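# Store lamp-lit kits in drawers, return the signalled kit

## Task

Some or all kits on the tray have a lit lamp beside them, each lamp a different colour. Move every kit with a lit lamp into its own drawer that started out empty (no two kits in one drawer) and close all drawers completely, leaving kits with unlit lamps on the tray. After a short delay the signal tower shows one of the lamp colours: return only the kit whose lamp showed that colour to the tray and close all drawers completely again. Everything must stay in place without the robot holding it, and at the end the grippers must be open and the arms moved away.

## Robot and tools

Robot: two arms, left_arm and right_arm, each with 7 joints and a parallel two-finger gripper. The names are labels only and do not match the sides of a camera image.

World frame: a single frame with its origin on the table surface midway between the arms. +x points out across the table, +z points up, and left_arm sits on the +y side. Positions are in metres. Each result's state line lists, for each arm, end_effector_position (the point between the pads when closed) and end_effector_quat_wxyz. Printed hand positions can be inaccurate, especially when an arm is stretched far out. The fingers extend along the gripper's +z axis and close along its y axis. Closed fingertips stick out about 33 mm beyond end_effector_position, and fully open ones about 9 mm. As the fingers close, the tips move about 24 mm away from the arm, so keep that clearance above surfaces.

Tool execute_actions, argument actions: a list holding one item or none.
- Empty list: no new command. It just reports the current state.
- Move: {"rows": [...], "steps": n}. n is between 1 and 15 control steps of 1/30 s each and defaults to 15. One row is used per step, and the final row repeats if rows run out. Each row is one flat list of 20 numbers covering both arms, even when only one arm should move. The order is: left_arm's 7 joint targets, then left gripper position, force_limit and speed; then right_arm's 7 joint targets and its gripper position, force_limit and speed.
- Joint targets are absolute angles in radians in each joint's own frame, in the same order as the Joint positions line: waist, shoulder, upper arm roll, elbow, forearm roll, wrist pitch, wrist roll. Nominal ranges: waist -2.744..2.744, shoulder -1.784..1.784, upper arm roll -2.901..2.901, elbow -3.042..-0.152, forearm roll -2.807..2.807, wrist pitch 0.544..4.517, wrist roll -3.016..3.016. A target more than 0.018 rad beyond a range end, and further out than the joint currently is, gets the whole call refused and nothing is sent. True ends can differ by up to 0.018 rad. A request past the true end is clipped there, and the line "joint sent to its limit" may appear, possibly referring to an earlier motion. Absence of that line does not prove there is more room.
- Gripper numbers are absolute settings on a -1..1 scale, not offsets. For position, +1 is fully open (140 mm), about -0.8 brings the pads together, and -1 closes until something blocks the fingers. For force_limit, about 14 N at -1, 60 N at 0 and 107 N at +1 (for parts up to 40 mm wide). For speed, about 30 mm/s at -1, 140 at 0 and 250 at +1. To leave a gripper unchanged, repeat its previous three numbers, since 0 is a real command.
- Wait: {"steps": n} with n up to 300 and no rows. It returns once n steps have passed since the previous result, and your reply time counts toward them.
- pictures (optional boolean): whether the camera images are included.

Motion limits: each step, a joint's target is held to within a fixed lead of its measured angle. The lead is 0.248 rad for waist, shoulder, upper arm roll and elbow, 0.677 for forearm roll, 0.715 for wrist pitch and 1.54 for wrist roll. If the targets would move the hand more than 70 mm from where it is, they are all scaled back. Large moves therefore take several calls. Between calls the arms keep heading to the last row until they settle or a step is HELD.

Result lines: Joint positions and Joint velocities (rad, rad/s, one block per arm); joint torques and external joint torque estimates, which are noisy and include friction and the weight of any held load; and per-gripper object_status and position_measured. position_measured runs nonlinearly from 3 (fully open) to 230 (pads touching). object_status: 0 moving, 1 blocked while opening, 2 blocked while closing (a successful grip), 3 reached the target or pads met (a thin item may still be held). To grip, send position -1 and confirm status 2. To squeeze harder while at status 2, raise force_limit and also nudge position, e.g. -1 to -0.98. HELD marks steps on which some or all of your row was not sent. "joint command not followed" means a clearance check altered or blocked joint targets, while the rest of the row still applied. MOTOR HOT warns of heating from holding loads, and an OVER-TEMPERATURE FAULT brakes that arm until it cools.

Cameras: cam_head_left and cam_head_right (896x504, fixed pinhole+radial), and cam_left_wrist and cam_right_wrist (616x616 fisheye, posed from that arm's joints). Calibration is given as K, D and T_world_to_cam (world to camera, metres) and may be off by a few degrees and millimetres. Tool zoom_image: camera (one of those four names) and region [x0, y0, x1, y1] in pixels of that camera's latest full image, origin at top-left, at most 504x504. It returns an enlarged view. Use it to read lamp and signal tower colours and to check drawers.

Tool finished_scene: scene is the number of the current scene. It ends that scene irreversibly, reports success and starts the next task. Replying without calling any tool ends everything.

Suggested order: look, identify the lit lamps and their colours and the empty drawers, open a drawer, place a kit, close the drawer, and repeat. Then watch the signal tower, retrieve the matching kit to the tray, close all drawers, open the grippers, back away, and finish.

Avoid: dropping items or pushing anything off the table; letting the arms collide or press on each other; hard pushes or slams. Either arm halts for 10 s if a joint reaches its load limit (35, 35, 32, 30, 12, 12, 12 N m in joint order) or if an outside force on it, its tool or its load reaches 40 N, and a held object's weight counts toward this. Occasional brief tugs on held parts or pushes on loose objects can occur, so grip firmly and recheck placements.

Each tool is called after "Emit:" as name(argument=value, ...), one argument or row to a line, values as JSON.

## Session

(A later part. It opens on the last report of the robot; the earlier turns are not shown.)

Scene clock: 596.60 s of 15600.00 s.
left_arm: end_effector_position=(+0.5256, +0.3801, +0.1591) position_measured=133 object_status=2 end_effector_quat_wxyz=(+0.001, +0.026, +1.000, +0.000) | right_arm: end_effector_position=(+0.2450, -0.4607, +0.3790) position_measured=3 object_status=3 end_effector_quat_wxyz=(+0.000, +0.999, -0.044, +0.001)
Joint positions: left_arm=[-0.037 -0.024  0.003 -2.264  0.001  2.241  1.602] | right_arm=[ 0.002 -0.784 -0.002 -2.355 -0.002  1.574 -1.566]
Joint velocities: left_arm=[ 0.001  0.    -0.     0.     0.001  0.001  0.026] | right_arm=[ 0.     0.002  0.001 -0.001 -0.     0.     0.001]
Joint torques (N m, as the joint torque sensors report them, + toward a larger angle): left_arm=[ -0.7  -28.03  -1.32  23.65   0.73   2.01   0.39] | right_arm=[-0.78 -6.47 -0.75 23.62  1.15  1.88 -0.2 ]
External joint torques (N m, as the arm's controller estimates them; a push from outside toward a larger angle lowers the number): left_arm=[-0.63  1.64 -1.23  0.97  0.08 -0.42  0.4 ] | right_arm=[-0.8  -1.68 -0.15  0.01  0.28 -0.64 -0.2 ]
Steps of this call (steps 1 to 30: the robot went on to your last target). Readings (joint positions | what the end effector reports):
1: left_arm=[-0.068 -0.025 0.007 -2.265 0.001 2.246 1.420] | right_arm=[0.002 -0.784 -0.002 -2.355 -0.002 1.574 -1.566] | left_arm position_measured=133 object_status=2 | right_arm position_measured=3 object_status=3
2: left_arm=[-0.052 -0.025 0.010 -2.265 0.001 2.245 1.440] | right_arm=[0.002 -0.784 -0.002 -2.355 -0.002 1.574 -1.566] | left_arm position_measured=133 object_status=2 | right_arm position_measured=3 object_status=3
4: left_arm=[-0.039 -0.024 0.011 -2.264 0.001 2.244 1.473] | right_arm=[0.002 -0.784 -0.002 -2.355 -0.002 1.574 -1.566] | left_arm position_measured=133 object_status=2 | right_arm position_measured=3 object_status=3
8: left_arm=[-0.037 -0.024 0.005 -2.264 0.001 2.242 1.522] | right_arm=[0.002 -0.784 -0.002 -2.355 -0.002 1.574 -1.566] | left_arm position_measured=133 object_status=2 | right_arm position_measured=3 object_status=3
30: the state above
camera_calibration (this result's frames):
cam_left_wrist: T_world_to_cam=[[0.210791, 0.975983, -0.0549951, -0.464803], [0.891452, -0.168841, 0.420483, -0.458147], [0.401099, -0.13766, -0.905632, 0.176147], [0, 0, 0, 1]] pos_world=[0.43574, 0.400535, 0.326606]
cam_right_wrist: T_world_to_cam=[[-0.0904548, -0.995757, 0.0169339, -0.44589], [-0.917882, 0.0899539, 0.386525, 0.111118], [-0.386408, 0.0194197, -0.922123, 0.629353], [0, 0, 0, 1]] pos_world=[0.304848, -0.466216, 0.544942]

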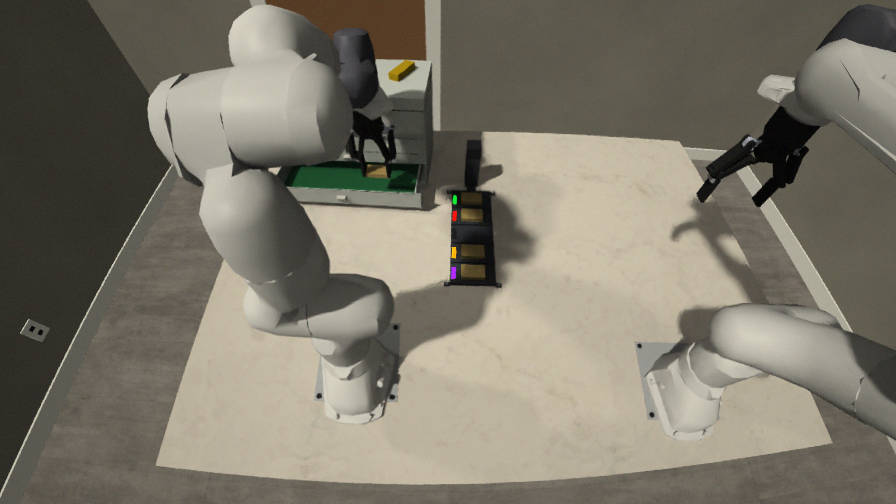

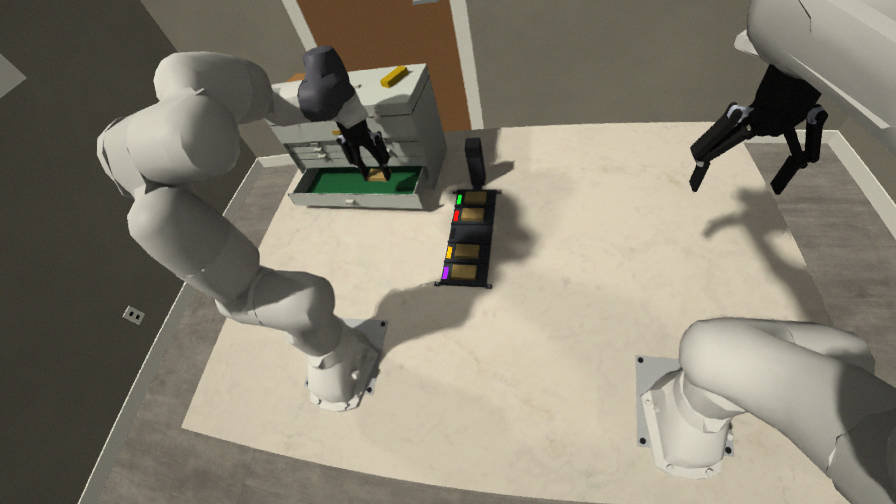

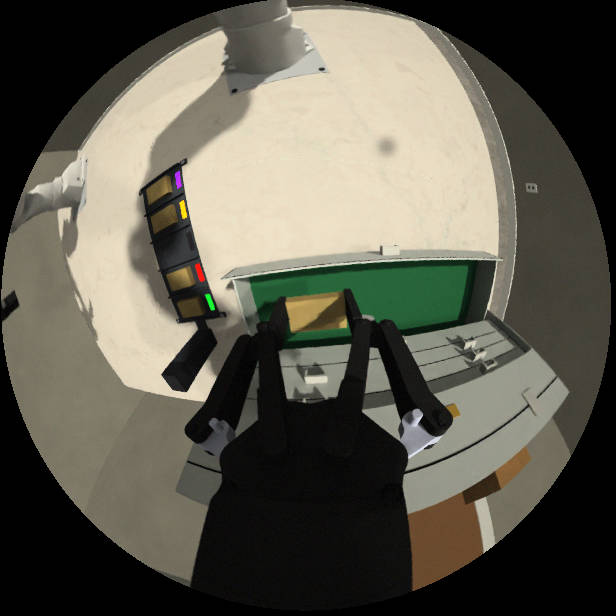

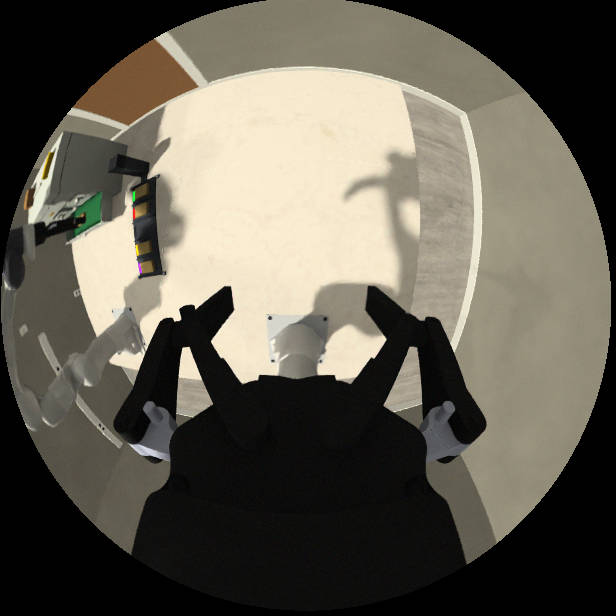

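Emit:
execute_actions(
  actions=[
    {"rows": [[-0.038,0.03,0,-2.288,0.0,2.335,1.617,-1,0,-0.3, 0,-0.785,0,-2.356,0,1.571,-1.571,1,0,1]], "steps": 8},
  ],
  pictures=false,
)

Emit:
execute_actions(
  actions=[
    {"rows": [[-0.038,0.085,0,-2.313,0.0,2.415,1.617,-1,0,-0.3, 0,-0.785,0,-2.356,0,1.571,-1.571,1,0,1]], "steps": 8},
  ],
  pictures=false,
)

Emit:
execute_actions(
  actions=[
    {"rows": [[-0.038,0.141,0,-2.336,0.0,2.481,1.617,-1,0,-0.3, 0,-0.785,0,-2.356,0,1.571,-1.571,1,0,1]], "steps": 15},
  ],
  pictures=false,
)

Emit:
execute_actions(
  actions=[
    {"rows": [[-0.038,0.159,0,-2.342,0.0,2.505,1.617,-1,0,-0.3, 0,-0.785,0,-2.356,0,1.571,-1.571,1,0,1]], "steps": 15},
  ],
  pictures=false,
)

Scene clock: 614.47 s of 15600.00 s.
left_arm: end_effector_position=(+0.5235, +0.3801, +0.1248) position_measured=133 object_status=2 end_effector_quat_wxyz=(-0.006, +0.030, +1.000, +0.000) | right_arm: end_effector_position=(+0.2450, -0.4607, +0.3790) position_measured=3 object_status=3 end_effector_quat_wxyz=(+0.000, +0.999, -0.044, +0.001)
Joint positions: left_arm=[-0.037  0.032  0.002 -2.29   0.001  2.31   1.61 ] | right_arm=[ 0.002 -0.784 -0.002 -2.355 -0.002  1.574 -1.566]
Joint velocities: left_arm=[-0.002  0.009  0.    -0.001 -0.001  0.109 -0.001] | right_arm=[-0.001  0.001  0.001  0.001 -0.     0.001  0.   ]
Joint torques (N m, as the joint torque sensors report them, + toward a larger angle): left_arm=[ -0.97 -31.72  -1.29  22.42   0.53   3.64   0.39] | right_arm=[-1.03 -6.   -1.1  23.41  1.21  1.9  -0.13]
External joint torques (N m, as the arm's controller estimates them; a push from outside toward a larger angle lowers the number): left_arm=[-0.81  1.24 -1.17 -0.9  -0.09  1.04  0.39] | right_arm=[-1.05 -1.19 -0.47 -0.25  0.33 -0.63 -0.13]
Steps of this call (steps 1 to 15: the robot went on to your last target; steps 16 to 90: nothing new was sent; then 14.60 s passed at rest; steps 91 to 98: all 8 steps of this action). Readings (joint positions | what the end effector reports):
91: left_arm=[-0.037 -0.018 0.002 -2.265 0.001 2.257 1.610] | right_arm=[0.002 -0.784 -0.002 -2.355 -0.002 1.574 -1.566] | left_arm position_measured=133 object_status=2 | right_arm position_measured=3 object_status=3
92: left_arm=[-0.037 -0.005 0.002 -2.269 0.001 2.271 1.610] | right_arm=[0.002 -0.784 -0.002 -2.355 -0.002 1.574 -1.566] | left_arm position_measured=133 object_status=2 | right_arm position_measured=3 object_status=3
94: left_arm=[-0.037 0.017 0.002 -2.281 0.001 2.290 1.610] | right_arm=[0.002 -0.784 -0.002 -2.355 -0.002 1.574 -1.566] | left_arm position_measured=133 object_status=2 | right_arm position_measured=3 object_status=3
98: the state above

Scene clock: 614.73 s of 15600.00 s.
left_arm: end_effector_position=(+0.5228, +0.3801, +0.0930) position_measured=133 object_status=2 end_effector_quat_wxyz=(-0.007, +0.031, +1.000, +0.000) | right_arm: end_effector_position=(+0.2450, -0.4607, +0.3790) position_measured=3 object_status=3 end_effector_quat_wxyz=(+0.000, +0.999, -0.044, +0.001)
Joint positions: left_arm=[-0.037  0.087  0.002 -2.315  0.001  2.388  1.61 ] | right_arm=[ 0.002 -0.784 -0.002 -2.355 -0.002  1.574 -1.566]
Joint velocities: left_arm=[-0.002  0.009  0.     0.    -0.     0.121  0.001] | right_arm=[-0.     0.001 -0.001  0.001  0.     0.    -0.001]
Joint torques (N m, as the joint torque sensors report them, + toward a larger angle): left_arm=[ -1.04 -32.63  -1.51  21.18   0.49   3.5    0.44] | right_arm=[-0.8  -6.43 -0.84 23.15  1.17  1.88 -0.19]
External joint torques (N m, as the arm's controller estimates them; a push from outside toward a larger angle lowers the number): left_arm=[-0.98  1.27 -1.54 -1.25 -0.08  0.91  0.44] | right_arm=[-0.81 -1.59 -0.18 -0.53  0.29 -0.65 -0.19]
Steps of this call (steps 1 to 8: all 8 steps of this action). Readings (joint positions | what the end effector reports):
1: left_arm=[-0.037 0.038 0.002 -2.292 0.001 2.328 1.610] | right_arm=[0.002 -0.784 -0.002 -2.355 -0.002 1.574 -1.566] | left_arm position_measured=133 object_status=2 | right_arm position_measured=3 object_status=3
2: left_arm=[-0.037 0.050 0.002 -2.295 0.001 2.344 1.610] | right_arm=[0.002 -0.784 -0.002 -2.355 -0.002 1.574 -1.566] | left_arm position_measured=133 object_status=2 | right_arm position_measured=3 object_status=3
4: left_arm=[-0.037 0.072 0.002 -2.306 0.001 2.366 1.610] | right_arm=[0.002 -0.784 -0.002 -2.355 -0.002 1.574 -1.566] | left_arm position_measured=133 object_status=2 | right_arm position_measured=3 object_status=3
8: the state above

Scene clock: 615.23 s of 15600.00 s.
left_arm: end_effector_position=(+0.5273, +0.3799, +0.0680) position_measured=133 object_status=2 end_effector_quat_wxyz=(+0.002, +0.031, +1.000, +0.000) | right_arm: end_effector_position=(+0.2450, -0.4607, +0.3790) position_measured=3 object_status=3 end_effector_quat_wxyz=(+0.000, +0.999, -0.044, +0.001)
Joint positions: left_arm=[-0.037  0.136  0.002 -2.333  0.001  2.472  1.61 ] | right_arm=[ 0.002 -0.784 -0.002 -2.355 -0.002  1.574 -1.566]
Joint velocities: left_arm=[ 0.     0.002  0.    -0.002 -0.001  0.026  0.   ] | right_arm=[ 0.001 -0.     0.    -0.001  0.     0.    -0.001]
Joint torques (N m, as the joint torque sensors report them, + toward a larger angle): left_arm=[ -1.04 -28.39  -0.56  18.52   0.55   3.42   0.44] | right_arm=[-1.2  -6.1  -0.9  23.19  1.22  1.89 -0.17]
External joint torques (N m, as the arm's controller estimates them; a push from outside toward a larger angle lowers the number): left_arm=[-1.12  4.14 -0.77 -1.67  0.04  1.01  0.44] | right_arm=[-1.2  -1.25 -0.25 -0.46  0.34 -0.64 -0.17]
Steps of this call (steps 1 to 15: all 15 steps of this action). Readings (joint positions | what the end effector reports):
1: left_arm=[-0.037 0.093 0.002 -2.316 0.001 2.404 1.610] | right_arm=[0.002 -0.784 -0.002 -2.355 -0.002 1.574 -1.566] | left_arm position_measured=133 object_status=2 | right_arm position_measured=3 object_status=3
2: left_arm=[-0.037 0.106 0.002 -2.319 0.001 2.419 1.610] | right_arm=[0.002 -0.784 -0.002 -2.355 -0.002 1.574 -1.566] | left_arm position_measured=133 object_status=2 | right_arm position_measured=3 object_status=3
4: left_arm=[-0.037 0.128 0.002 -2.329 0.001 2.437 1.610] | right_arm=[0.002 -0.784 -0.002 -2.355 -0.002 1.574 -1.566] | left_arm position_measured=133 object_status=2 | right_arm position_measured=3 object_status=3
8: left_arm=[-0.037 0.133 0.002 -2.332 0.001 2.459 1.610] | right_arm=[0.002 -0.784 -0.002 -2.355 -0.002 1.574 -1.566] | left_arm position_measured=133 object_status=2 | right_arm position_measured=3 object_status=3
15: the state above

Scene clock: 615.73 s of 15600.00 s.
left_arm: end_effector_position=(+0.5344, +0.3795, +0.0667) position_measured=133 object_status=2 end_effector_quat_wxyz=(+0.012, +0.031, +0.999, +0.001) | right_arm: end_effector_position=(+0.2450, -0.4607, +0.3790) position_measured=3 object_status=3 end_effector_quat_wxyz=(+0.000, +0.999, -0.044, +0.001)
Joint positions: left_arm=[-0.037  0.143  0.002 -2.333  0.001  2.501  1.61 ] | right_arm=[ 0.002 -0.784 -0.002 -2.355 -0.002  1.574 -1.566]
Joint velocities: left_arm=[ 0.     0.001 -0.    -0.     0.001  0.008 -0.001] | right_arm=[-0.     0.001  0.     0.     0.    -0.    -0.001]
Joint torques (N m, as the joint torque sensors report them, + toward a larger angle): left_arm=[ -0.35 -22.4   -0.17  14.31   0.45   3.04   0.42] | right_arm=[-0.69 -6.45 -1.37 23.26  1.17  1.84 -0.2 ]
External joint torques (N m, as the arm's controller estimates them; a push from outside toward a larger angle lowers the number): left_arm=[-0.31 10.29 -0.28 -5.77 -0.06  0.58  0.42] | right_arm=[-0.71 -1.67 -0.71 -0.39  0.3  -0.69 -0.2 ]
Steps of this call (steps 1 to 15: all 15 steps of this action). Readings (joint positions | what the end effector reports):
1: left_arm=[-0.037 0.138 0.002 -2.333 0.001 2.477 1.610] | right_arm=[0.002 -0.784 -0.002 -2.355 -0.002 1.574 -1.566] | left_arm position_measured=133 object_status=2 | right_arm position_measured=3 object_status=3
2: left_arm=[-0.037 0.140 0.002 -2.333 0.001 2.481 1.610] | right_arm=[0.002 -0.784 -0.002 -2.355 -0.002 1.574 -1.566] | left_arm position_measured=133 object_status=2 | right_arm position_measured=3 object_status=3
4: left_arm=[-0.037 0.140 0.002 -2.333 0.001 2.489 1.610] | right_arm=[0.002 -0.784 -0.002 -2.355 -0.002 1.574 -1.566] | left_arm position_measured=133 object_status=2 | right_arm position_measured=3 object_status=3
8: left_arm=[-0.037 0.142 0.002 -2.333 0.001 2.496 1.610] | right_arm=[0.002 -0.784 -0.002 -2.355 -0.002 1.574 -1.566] | left_arm position_measured=133 object_status=2 | right_arm position_measured=3 object_status=3
15: the state above

Floor at TCP z≈.068. Release and rise.

Emit:
execute_actions(
  actions=[
    {"rows": [[-0.038,0.135,0,-2.333,0.0,2.49,1.617,0.3,0,1, 0,-0.785,0,-2.356,0,1.571,-1.571,1,0,1]], "steps": 10},
  ],
  pictures=false,
)

Emit:
execute_actions(
  actions=[
    {"rows": [[-0.038,0.06,0,-2.30,0.0,2.35,1.617,0.3,0,1, 0,-0.785,0,-2.356,0,1.571,-1.571,1,0,1]], "steps": 8},
  ],
  pictures=false,
)

Emit:
execute_actions(
  actions=[
    {"rows": [[-0.038,-0.023,0,-2.261,0.0,2.238,1.617,0.3,0,1, 0,-0.785,0,-2.356,0,1.571,-1.571,1,0,1]], "steps": 15},
  ],
)

Scene clock: 627.67 s of 15600.00 s.
left_arm: end_effector_position=(+0.5345, +0.3795, +0.0695) position_measured=91 object_status=0 end_effector_quat_wxyz=(+0.013, +0.031, +0.999, +0.001) | right_arm: end_effector_position=(+0.2450, -0.4607, +0.3790) position_measured=3 object_status=3 end_effector_quat_wxyz=(+0.000, +0.999, -0.044, +0.001)
Joint positions: left_arm=[-0.037  0.137  0.002 -2.333  0.001  2.495  1.61 ] | right_arm=[ 0.002 -0.784 -0.002 -2.355 -0.002  1.574 -1.566]
Joint velocities: left_arm=[-0.001 -0.     0.     0.001 -0.001 -0.007 -0.002] | right_arm=[-0.001  0.001 -0.    -0.001  0.    -0.001  0.001]
Joint torques (N m, as the joint torque sensors report them, + toward a larger angle): left_arm=[ -0.89 -33.78  -1.4   19.69   0.48   1.98   0.4 ] | right_arm=[-0.51 -6.31 -0.94 23.52  1.19  1.89 -0.14]
External joint torques (N m, as the arm's controller estimates them; a push from outside toward a larger angle lowers the number): left_arm=[-0.88 -1.07 -1.53 -0.59 -0.03 -0.51  0.4 ] | right_arm=[-0.52 -1.45 -0.29 -0.14  0.32 -0.64 -0.14]
Steps of this call (steps 1 to 15: the robot went on to your last target; steps 16 to 90: nothing new was sent; then 8.60 s passed at rest; steps 91 to 100: all 10 steps of this action). Readings (joint positions | what the end effector reports):
91: left_arm=[-0.037 0.141 0.002 -2.333 0.001 2.500 1.610] | right_arm=[0.002 -0.784 -0.002 -2.355 -0.002 1.574 -1.566] | left_arm position_measured=133 object_status=0 | right_arm position_measured=3 object_status=3
92: left_arm=[-0.037 0.139 0.002 -2.333 0.001 2.499 1.610] | right_arm=[0.002 -0.784 -0.002 -2.355 -0.002 1.574 -1.566] | left_arm position_measured=130 object_status=0 | right_arm position_measured=3 object_status=3
94: left_arm=[-0.037 0.137 0.002 -2.333 0.001 2.498 1.610] | right_arm=[0.002 -0.784 -0.002 -2.355 -0.002 1.574 -1.566] | left_arm position_measured=103 object_status=0 | right_arm position_measured=3 object_status=3
98: left_arm=[-0.037 0.137 0.002 -2.333 0.001 2.496 1.610] | right_arm=[0.002 -0.784 -0.002 -2.355 -0.002 1.574 -1.566] | left_arm position_measured=91 object_status=0 | right_arm position_measured=3 object_status=3
100: the state above

Scene clock: 627.93 s of 15600.00 s.
left_arm: end_effector_position=(+0.5374, +0.3794, +0.1143) position_measured=91 object_status=3 end_effector_quat_wxyz=(+0.014, +0.031, +0.999, +0.000) | right_arm: end_effector_position=(+0.2450, -0.4607, +0.3790) position_measured=3 object_status=3 end_effector_quat_wxyz=(+0.000, +0.999, -0.044, +0.001)
Joint positions: left_arm=[-0.037  0.059  0.002 -2.298  0.001  2.385  1.61 ] | right_arm=[ 0.002 -0.784 -0.002 -2.355 -0.002  1.574 -1.566]
Joint velocities: left_arm=[-0.002 -0.012 -0.001 -0.002 -0.002 -0.178  0.002] | right_arm=[-0.     0.     0.    -0.    -0.002  0.001  0.   ]
Joint torques (N m, as the joint torque sensors report them, + toward a larger angle): left_arm=[ -0.71 -29.85  -1.16  20.22   0.57   1.72   0.38] | right_arm=[-0.99 -5.96 -1.29 23.67  1.17  1.91 -0.19]
External joint torques (N m, as the arm's controller estimates them; a push from outside toward a larger angle lowers the number): left_arm=[-0.59 -1.11 -1.11  0.46  0.01 -0.59  0.38] | right_arm=[-1.   -1.13 -0.65  0.06  0.3  -0.62 -0.19]
Steps of this call (steps 1 to 8: all 8 steps of this action). Readings (joint positions | what the end effector reports):
1: left_arm=[-0.037 0.127 0.002 -2.331 0.001 2.470 1.610] | right_arm=[0.002 -0.784 -0.002 -2.355 -0.002 1.574 -1.566] | left_arm position_measured=91 object_status=0 | right_arm position_measured=3 object_status=3
2: left_arm=[-0.037 0.110 0.002 -2.325 0.001 2.447 1.610] | right_arm=[0.002 -0.784 -0.002 -2.355 -0.002 1.574 -1.566] | left_arm position_measured=91 object_status=0 | right_arm position_measured=3 object_status=3
4: left_arm=[-0.037 0.079 0.002 -2.309 0.001 2.418 1.610] | right_arm=[0.002 -0.784 -0.002 -2.355 -0.002 1.574 -1.566] | left_arm position_measured=91 object_status=3 | right_arm position_measured=3 object_status=3
8: the state above

Scene clock: 628.43 s of 15600.00 s.
left_arm: end_effector_position=(+0.5305, +0.3796, +0.1622) position_measured=91 object_status=3 end_effector_quat_wxyz=(+0.008, +0.031, +0.999, +0.000) | right_arm: end_effector_position=(+0.2450, -0.4607, +0.3790) position_measured=3 object_status=3 end_effector_quat_wxyz=(+0.000, +0.999, -0.044, +0.001)
Joint positions: left_arm=[-0.037 -0.025  0.002 -2.26   0.001  2.25   1.61 ] | right_arm=[ 0.002 -0.784 -0.002 -2.355 -0.002  1.574 -1.566]
Joint velocities: left_arm=[ 0.    -0.001 -0.    -0.     0.    -0.046 -0.001] | right_arm=[ 0.    -0.002  0.     0.002  0.001 -0.     0.001]
Joint torques (N m, as the joint torque sensors report them, + toward a larger angle): left_arm=[ -0.96 -27.97  -1.22  21.67   0.7    1.95   0.45] | right_arm=[-1.36 -6.09 -1.35 23.46  1.2   1.91 -0.16]
External joint torques (N m, as the arm's controller estimates them; a push from outside toward a larger angle lowers the number): left_arm=[-1.01  1.8  -1.24 -1.17  0.05 -0.53  0.45] | right_arm=[-1.41 -1.18 -0.75 -0.25  0.32 -0.62 -0.16]
Steps of this call (steps 1 to 15: all 15 steps of this action). Readings (joint positions | what the end effector reports):
1: left_arm=[-0.037 0.049 0.002 -2.296 0.001 2.359 1.610] | right_arm=[0.002 -0.784 -0.002 -2.355 -0.002 1.574 -1.566] | left_arm position_measured=91 object_status=3 | right_arm position_measured=3 object_status=3
2: left_arm=[-0.037 0.031 0.002 -2.289 0.001 2.336 1.610] | right_arm=[0.002 -0.784 -0.002 -2.355 -0.002 1.574 -1.566] | left_arm position_measured=91 object_status=3 | right_arm position_measured=3 object_status=3
4: left_arm=[-0.037 -0.003 0.002 -2.272 0.001 2.306 1.610] | right_arm=[0.002 -0.784 -0.002 -2.355 -0.002 1.574 -1.566] | left_arm position_measured=91 object_status=3 | right_arm position_measured=3 object_status=3
8: left_arm=[-0.037 -0.025 0.002 -2.259 0.001 2.273 1.610] | right_arm=[0.002 -0.784 -0.002 -2.355 -0.002 1.574 -1.566] | left_arm position_measured=91 object_status=3 | right_arm position_measured=3 object_status=3
15: the state above
camera_calibration (this result's frames):
cam_left_wrist: T_world_to_cam=[[0.220203, 0.974053, -0.0522549, -0.469869], [0.884084, -0.176654, 0.432654, -0.458995], [0.412197, -0.14147, -0.900044, 0.17157], [0, 0, 0, 1]] pos_world=[0.438536, 0.400867, 0.328454]
cam_right_wrist: T_world_to_cam=[[-0.0904597, -0.995756, 0.0169409, -0.445893], [-0.917871, 0.0899606, 0.386549, 0.111105], [-0.386432, 0.0194175, -0.922113, 0.629344], [0, 0, 0, 1]] pos_world=[0.304843, -0.466216, 0.544933]

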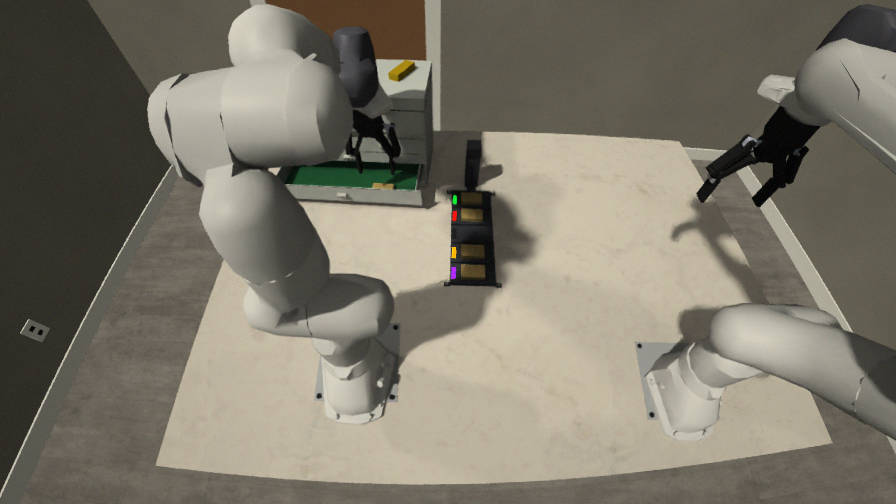

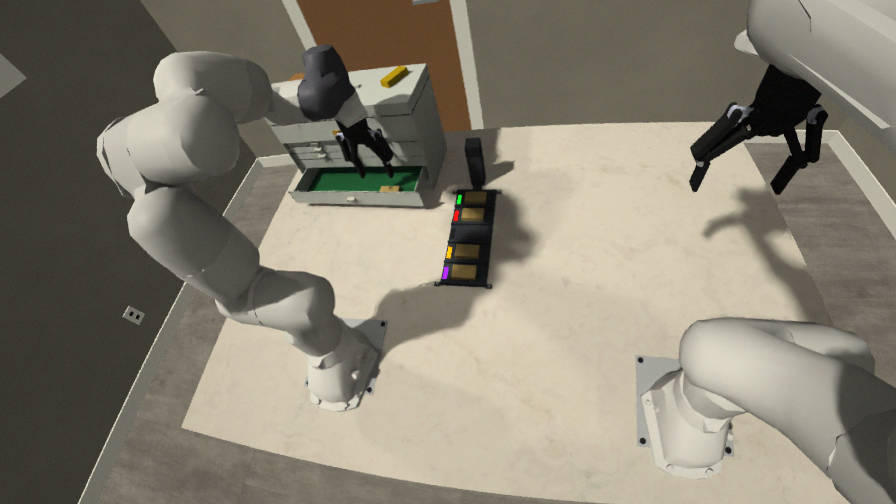

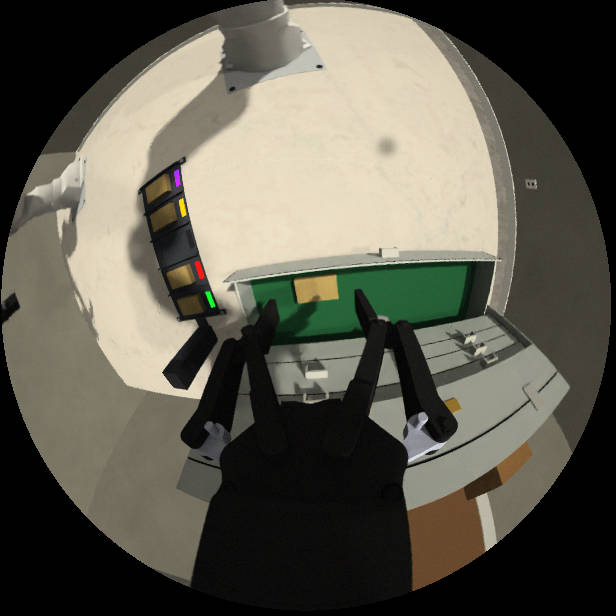

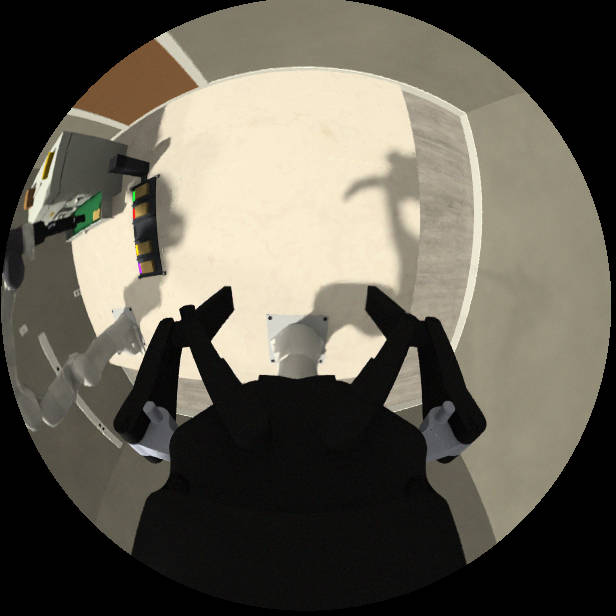

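Emit:
execute_actions(
  actions=[
    {"rows": [[0.04,-0.2,0,-2.42,0.0,2.25,1.6,-1,0,1, 0,-0.785,0,-2.356,0,1.571,-1.571,1,0,1]], "steps": 12},
  ],
  pictures=false,
)

Emit:
execute_actions(
  actions=[
    {"rows": [[0.04,-0.203,0,-2.746,0.0,2.717,1.6,-1,0,1, 0,-0.785,0,-2.356,0,1.571,-1.571,1,0,1]], "steps": 15},
  ],
  pictures=false,
)

Emit:
execute_actions(
  actions=[
    {"steps": 20},
  ],
)

Scene clock: 661.33 s of 15600.00 s.
left_arm: end_effector_position=(+0.4803, +0.4162, +0.1767) position_measured=233 object_status=0 end_effector_quat_wxyz=(+0.013, -0.008, +1.000, +0.001) | right_arm: end_effector_position=(+0.2450, -0.4607, +0.3790) position_measured=3 object_status=3 end_effector_quat_wxyz=(+0.000, +0.999, -0.044, +0.001)
Joint positions: left_arm=[ 0.038 -0.198  0.003 -2.417  0.001  2.246  1.608] | right_arm=[ 0.002 -0.784 -0.001 -2.355 -0.002  1.574 -1.566]
Joint velocities: left_arm=[-0.    -0.    -0.001 -0.023  0.    -0.    -0.003] | right_arm=[ 0.     0.     0.    -0.001 -0.002 -0.    -0.   ]
Joint torques (N m, as the joint torque sensors report them, + toward a larger angle): left_arm=[  0.77 -24.66  -0.75  22.47   0.61   3.15  -0.18] | right_arm=[-0.88 -5.97 -0.95 23.41  1.2   1.89 -0.17]
External joint torques (N m, as the arm's controller estimates them; a push from outside toward a larger angle lowers the number): left_arm=[ 0.85 -0.6  -0.47 -0.81 -0.06  0.6  -0.18] | right_arm=[-0.89 -1.25 -0.31 -0.15  0.33 -0.63 -0.17]
Steps of this call (steps 1 to 15: the robot went on to your last target; steps 16 to 90: nothing new was sent; then 29.50 s passed at rest; steps 91 to 102: all 12 steps of this action). Readings (joint positions | what the end effector reports):
91: left_arm=[-0.024 -0.058 -0.006 -2.301 0.001 2.248 1.610] | right_arm=[0.002 -0.784 -0.001 -2.355 -0.002 1.574 -1.566] | left_arm position_measured=91 object_status=0 | right_arm position_measured=3 object_status=3
92: left_arm=[-0.007 -0.104 -0.007 -2.346 0.001 2.246 1.610] | right_arm=[0.002 -0.784 -0.001 -2.355 -0.002 1.574 -1.566] | left_arm position_measured=102 object_status=0 | right_arm position_measured=3 object_status=3
94: left_arm=[0.021 -0.163 -0.001 -2.388 0.001 2.246 1.609] | right_arm=[0.002 -0.784 -0.001 -2.355 -0.002 1.574 -1.566] | left_arm position_measured=129 object_status=0 | right_arm position_measured=3 object_status=3
98: left_arm=[0.037 -0.196 0.003 -2.411 0.001 2.246 1.608] | right_arm=[0.002 -0.784 -0.001 -2.355 -0.002 1.574 -1.566] | left_arm position_measured=183 object_status=0 | right_arm position_measured=3 object_status=3
102: the state above

Scene clock: 661.83 s of 15600.00 s.
left_arm: end_effector_position=(+0.4445, +0.4140, +0.0858) position_measured=233 object_status=3 end_effector_quat_wxyz=(+0.072, -0.008, +0.997, +0.003) | right_arm: end_effector_position=(+0.2450, -0.4607, +0.3790) position_measured=3 object_status=3 end_effector_quat_wxyz=(+0.000, +0.999, -0.044, +0.001)
Joint positions: left_arm=[ 0.038 -0.201  0.002 -2.744  0.001  2.688  1.607] | right_arm=[ 0.002 -0.784 -0.001 -2.355 -0.002  1.574 -1.566]
Joint velocities: left_arm=[-0.001 -0.005  0.001  0.    -0.001  0.153 -0.001] | right_arm=[-0.001  0.    -0.001  0.     0.001 -0.001  0.   ]
Joint torques (N m, as the joint torque sensors report them, + toward a larger angle): left_arm=[  0.55 -20.31  -1.29  18.01   0.23   3.44  -0.24] | right_arm=[-1.06 -6.18 -1.21 23.51  1.18  1.91 -0.14]
External joint torques (N m, as the arm's controller estimates them; a push from outside toward a larger angle lowers the number): left_arm=[ 0.53 -0.3  -1.12 -1.23 -0.23  0.78 -0.23] | right_arm=[-1.05 -1.33 -0.54 -0.17  0.31 -0.62 -0.14]
Steps of this call (steps 1 to 15: all 15 steps of this action). Readings (joint positions | what the end effector reports):
1: left_arm=[0.038 -0.210 0.002 -2.468 0.001 2.330 1.608] | right_arm=[0.002 -0.784 -0.001 -2.355 -0.002 1.574 -1.566] | left_arm position_measured=233 object_status=0 | right_arm position_measured=3 object_status=3
2: left_arm=[0.038 -0.217 0.002 -2.539 0.001 2.403 1.608] | right_arm=[0.002 -0.784 -0.001 -2.355 -0.002 1.574 -1.566] | left_arm position_measured=233 object_status=0 | right_arm position_measured=3 object_status=3
4: left_arm=[0.038 -0.206 0.002 -2.661 0.001 2.502 1.607] | right_arm=[0.002 -0.784 -0.001 -2.355 -0.002 1.574 -1.566] | left_arm position_measured=233 object_status=0 | right_arm position_measured=3 object_status=3
8: left_arm=[0.038 -0.195 0.002 -2.741 0.001 2.611 1.607] | right_arm=[0.002 -0.784 -0.001 -2.355 -0.002 1.574 -1.566] | left_arm position_measured=233 object_status=3 | right_arm position_measured=3 object_status=3
15: the state above

Scene clock: 662.50 s of 15600.00 s.
left_arm: end_effector_position=(+0.4518, +0.4143, +0.0891) position_measured=233 object_status=3 end_effector_quat_wxyz=(+0.084, -0.008, +0.996, +0.004) | right_arm: end_effector_position=(+0.2450, -0.4607, +0.3790) position_measured=3 object_status=3 end_effector_quat_wxyz=(+0.000, +0.999, -0.044, +0.001)
Joint positions: left_arm=[ 0.038 -0.201  0.002 -2.744  0.001  2.712  1.607] | right_arm=[ 0.002 -0.784 -0.001 -2.355 -0.002  1.574 -1.566]
Joint velocities: left_arm=[-0.001  0.001 -0.    -0.001 -0.     0.003 -0.   ] | right_arm=[-0.001 -0.    -0.001  0.     0.002 -0.001 -0.   ]
Joint torques (N m, as the joint torque sensors report them, + toward a larger angle): left_arm=[  0.6  -20.54  -0.89  18.44   0.36   3.47  -0.27] | right_arm=[-0.74 -6.4  -1.07 23.37  1.13  1.89 -0.19]
External joint torques (N m, as the arm's controller estimates them; a push from outside toward a larger angle lowers the number): left_arm=[ 0.64 -0.27 -0.66 -1.08 -0.11  0.68 -0.27] | right_arm=[-0.68 -1.49 -0.3  -0.34  0.26 -0.64 -0.19]
Steps of this call (steps 1 to 20: the robot went on to your last target). Readings (joint positions | what the end effector reports):
1: left_arm=[0.038 -0.201 0.002 -2.744 0.001 2.692 1.607] | right_arm=[0.002 -0.784 -0.001 -2.355 -0.002 1.574 -1.566] | left_arm position_measured=233 object_status=3 | right_arm position_measured=3 object_status=3
2: left_arm=[0.038 -0.201 0.002 -2.744 0.001 2.696 1.607] | right_arm=[0.002 -0.784 -0.001 -2.355 -0.002 1.574 -1.566] | left_arm position_measured=233 object_status=3 | right_arm position_measured=3 object_status=3
4: left_arm=[0.038 -0.201 0.002 -2.744 0.001 2.702 1.607] | right_arm=[0.002 -0.784 -0.001 -2.355 -0.002 1.574 -1.566] | left_arm position_measured=233 object_status=3 | right_arm position_measured=3 object_status=3
8: left_arm=[0.038 -0.201 0.002 -2.744 0.001 2.708 1.607] | right_arm=[0.002 -0.784 -0.001 -2.355 -0.002 1.574 -1.566] | left_arm position_measured=233 object_status=3 | right_arm position_measured=3 object_status=3
20: the state above
camera_calibration (this result's frames):
cam_left_wrist: T_world_to_cam=[[0.14903, 0.988585, -0.0221452, -0.466764], [0.818463, -0.110754, 0.563783, -0.360986], [0.554895, -0.102145, -0.825626, 0.055789], [0, 0, 0, 1]] pos_world=[0.334058, 0.427153, 0.239242]
cam_right_wrist: T_world_to_cam=[[-0.0904607, -0.995756, 0.0169461, -0.445895], [-0.917865, 0.0899632, 0.386562, 0.111096], [-0.386446, 0.0194145, -0.922108, 0.629338], [0, 0, 0, 1]] pos_world=[0.304841, -0.466216, 0.544928]

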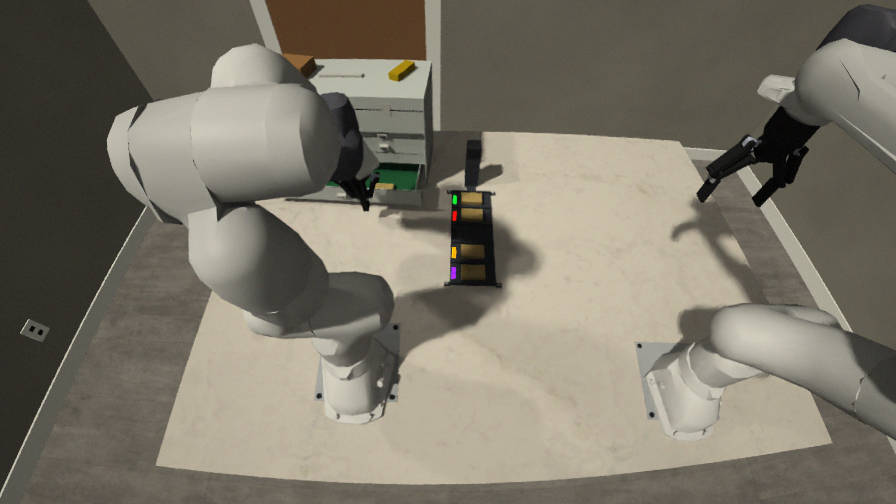

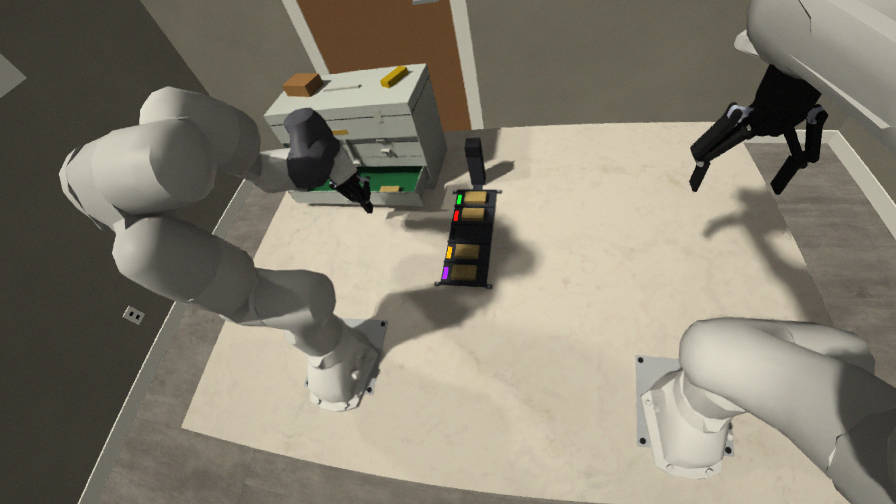

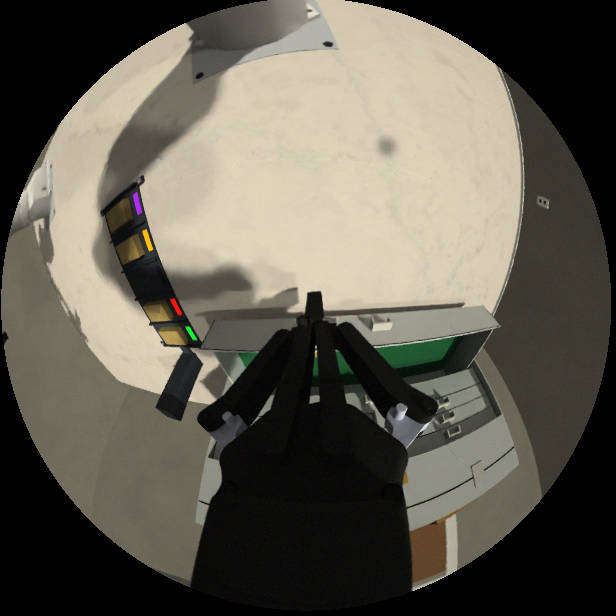

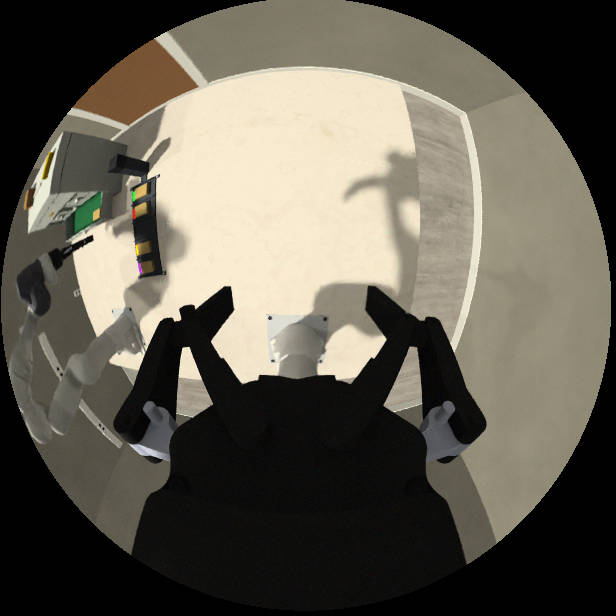

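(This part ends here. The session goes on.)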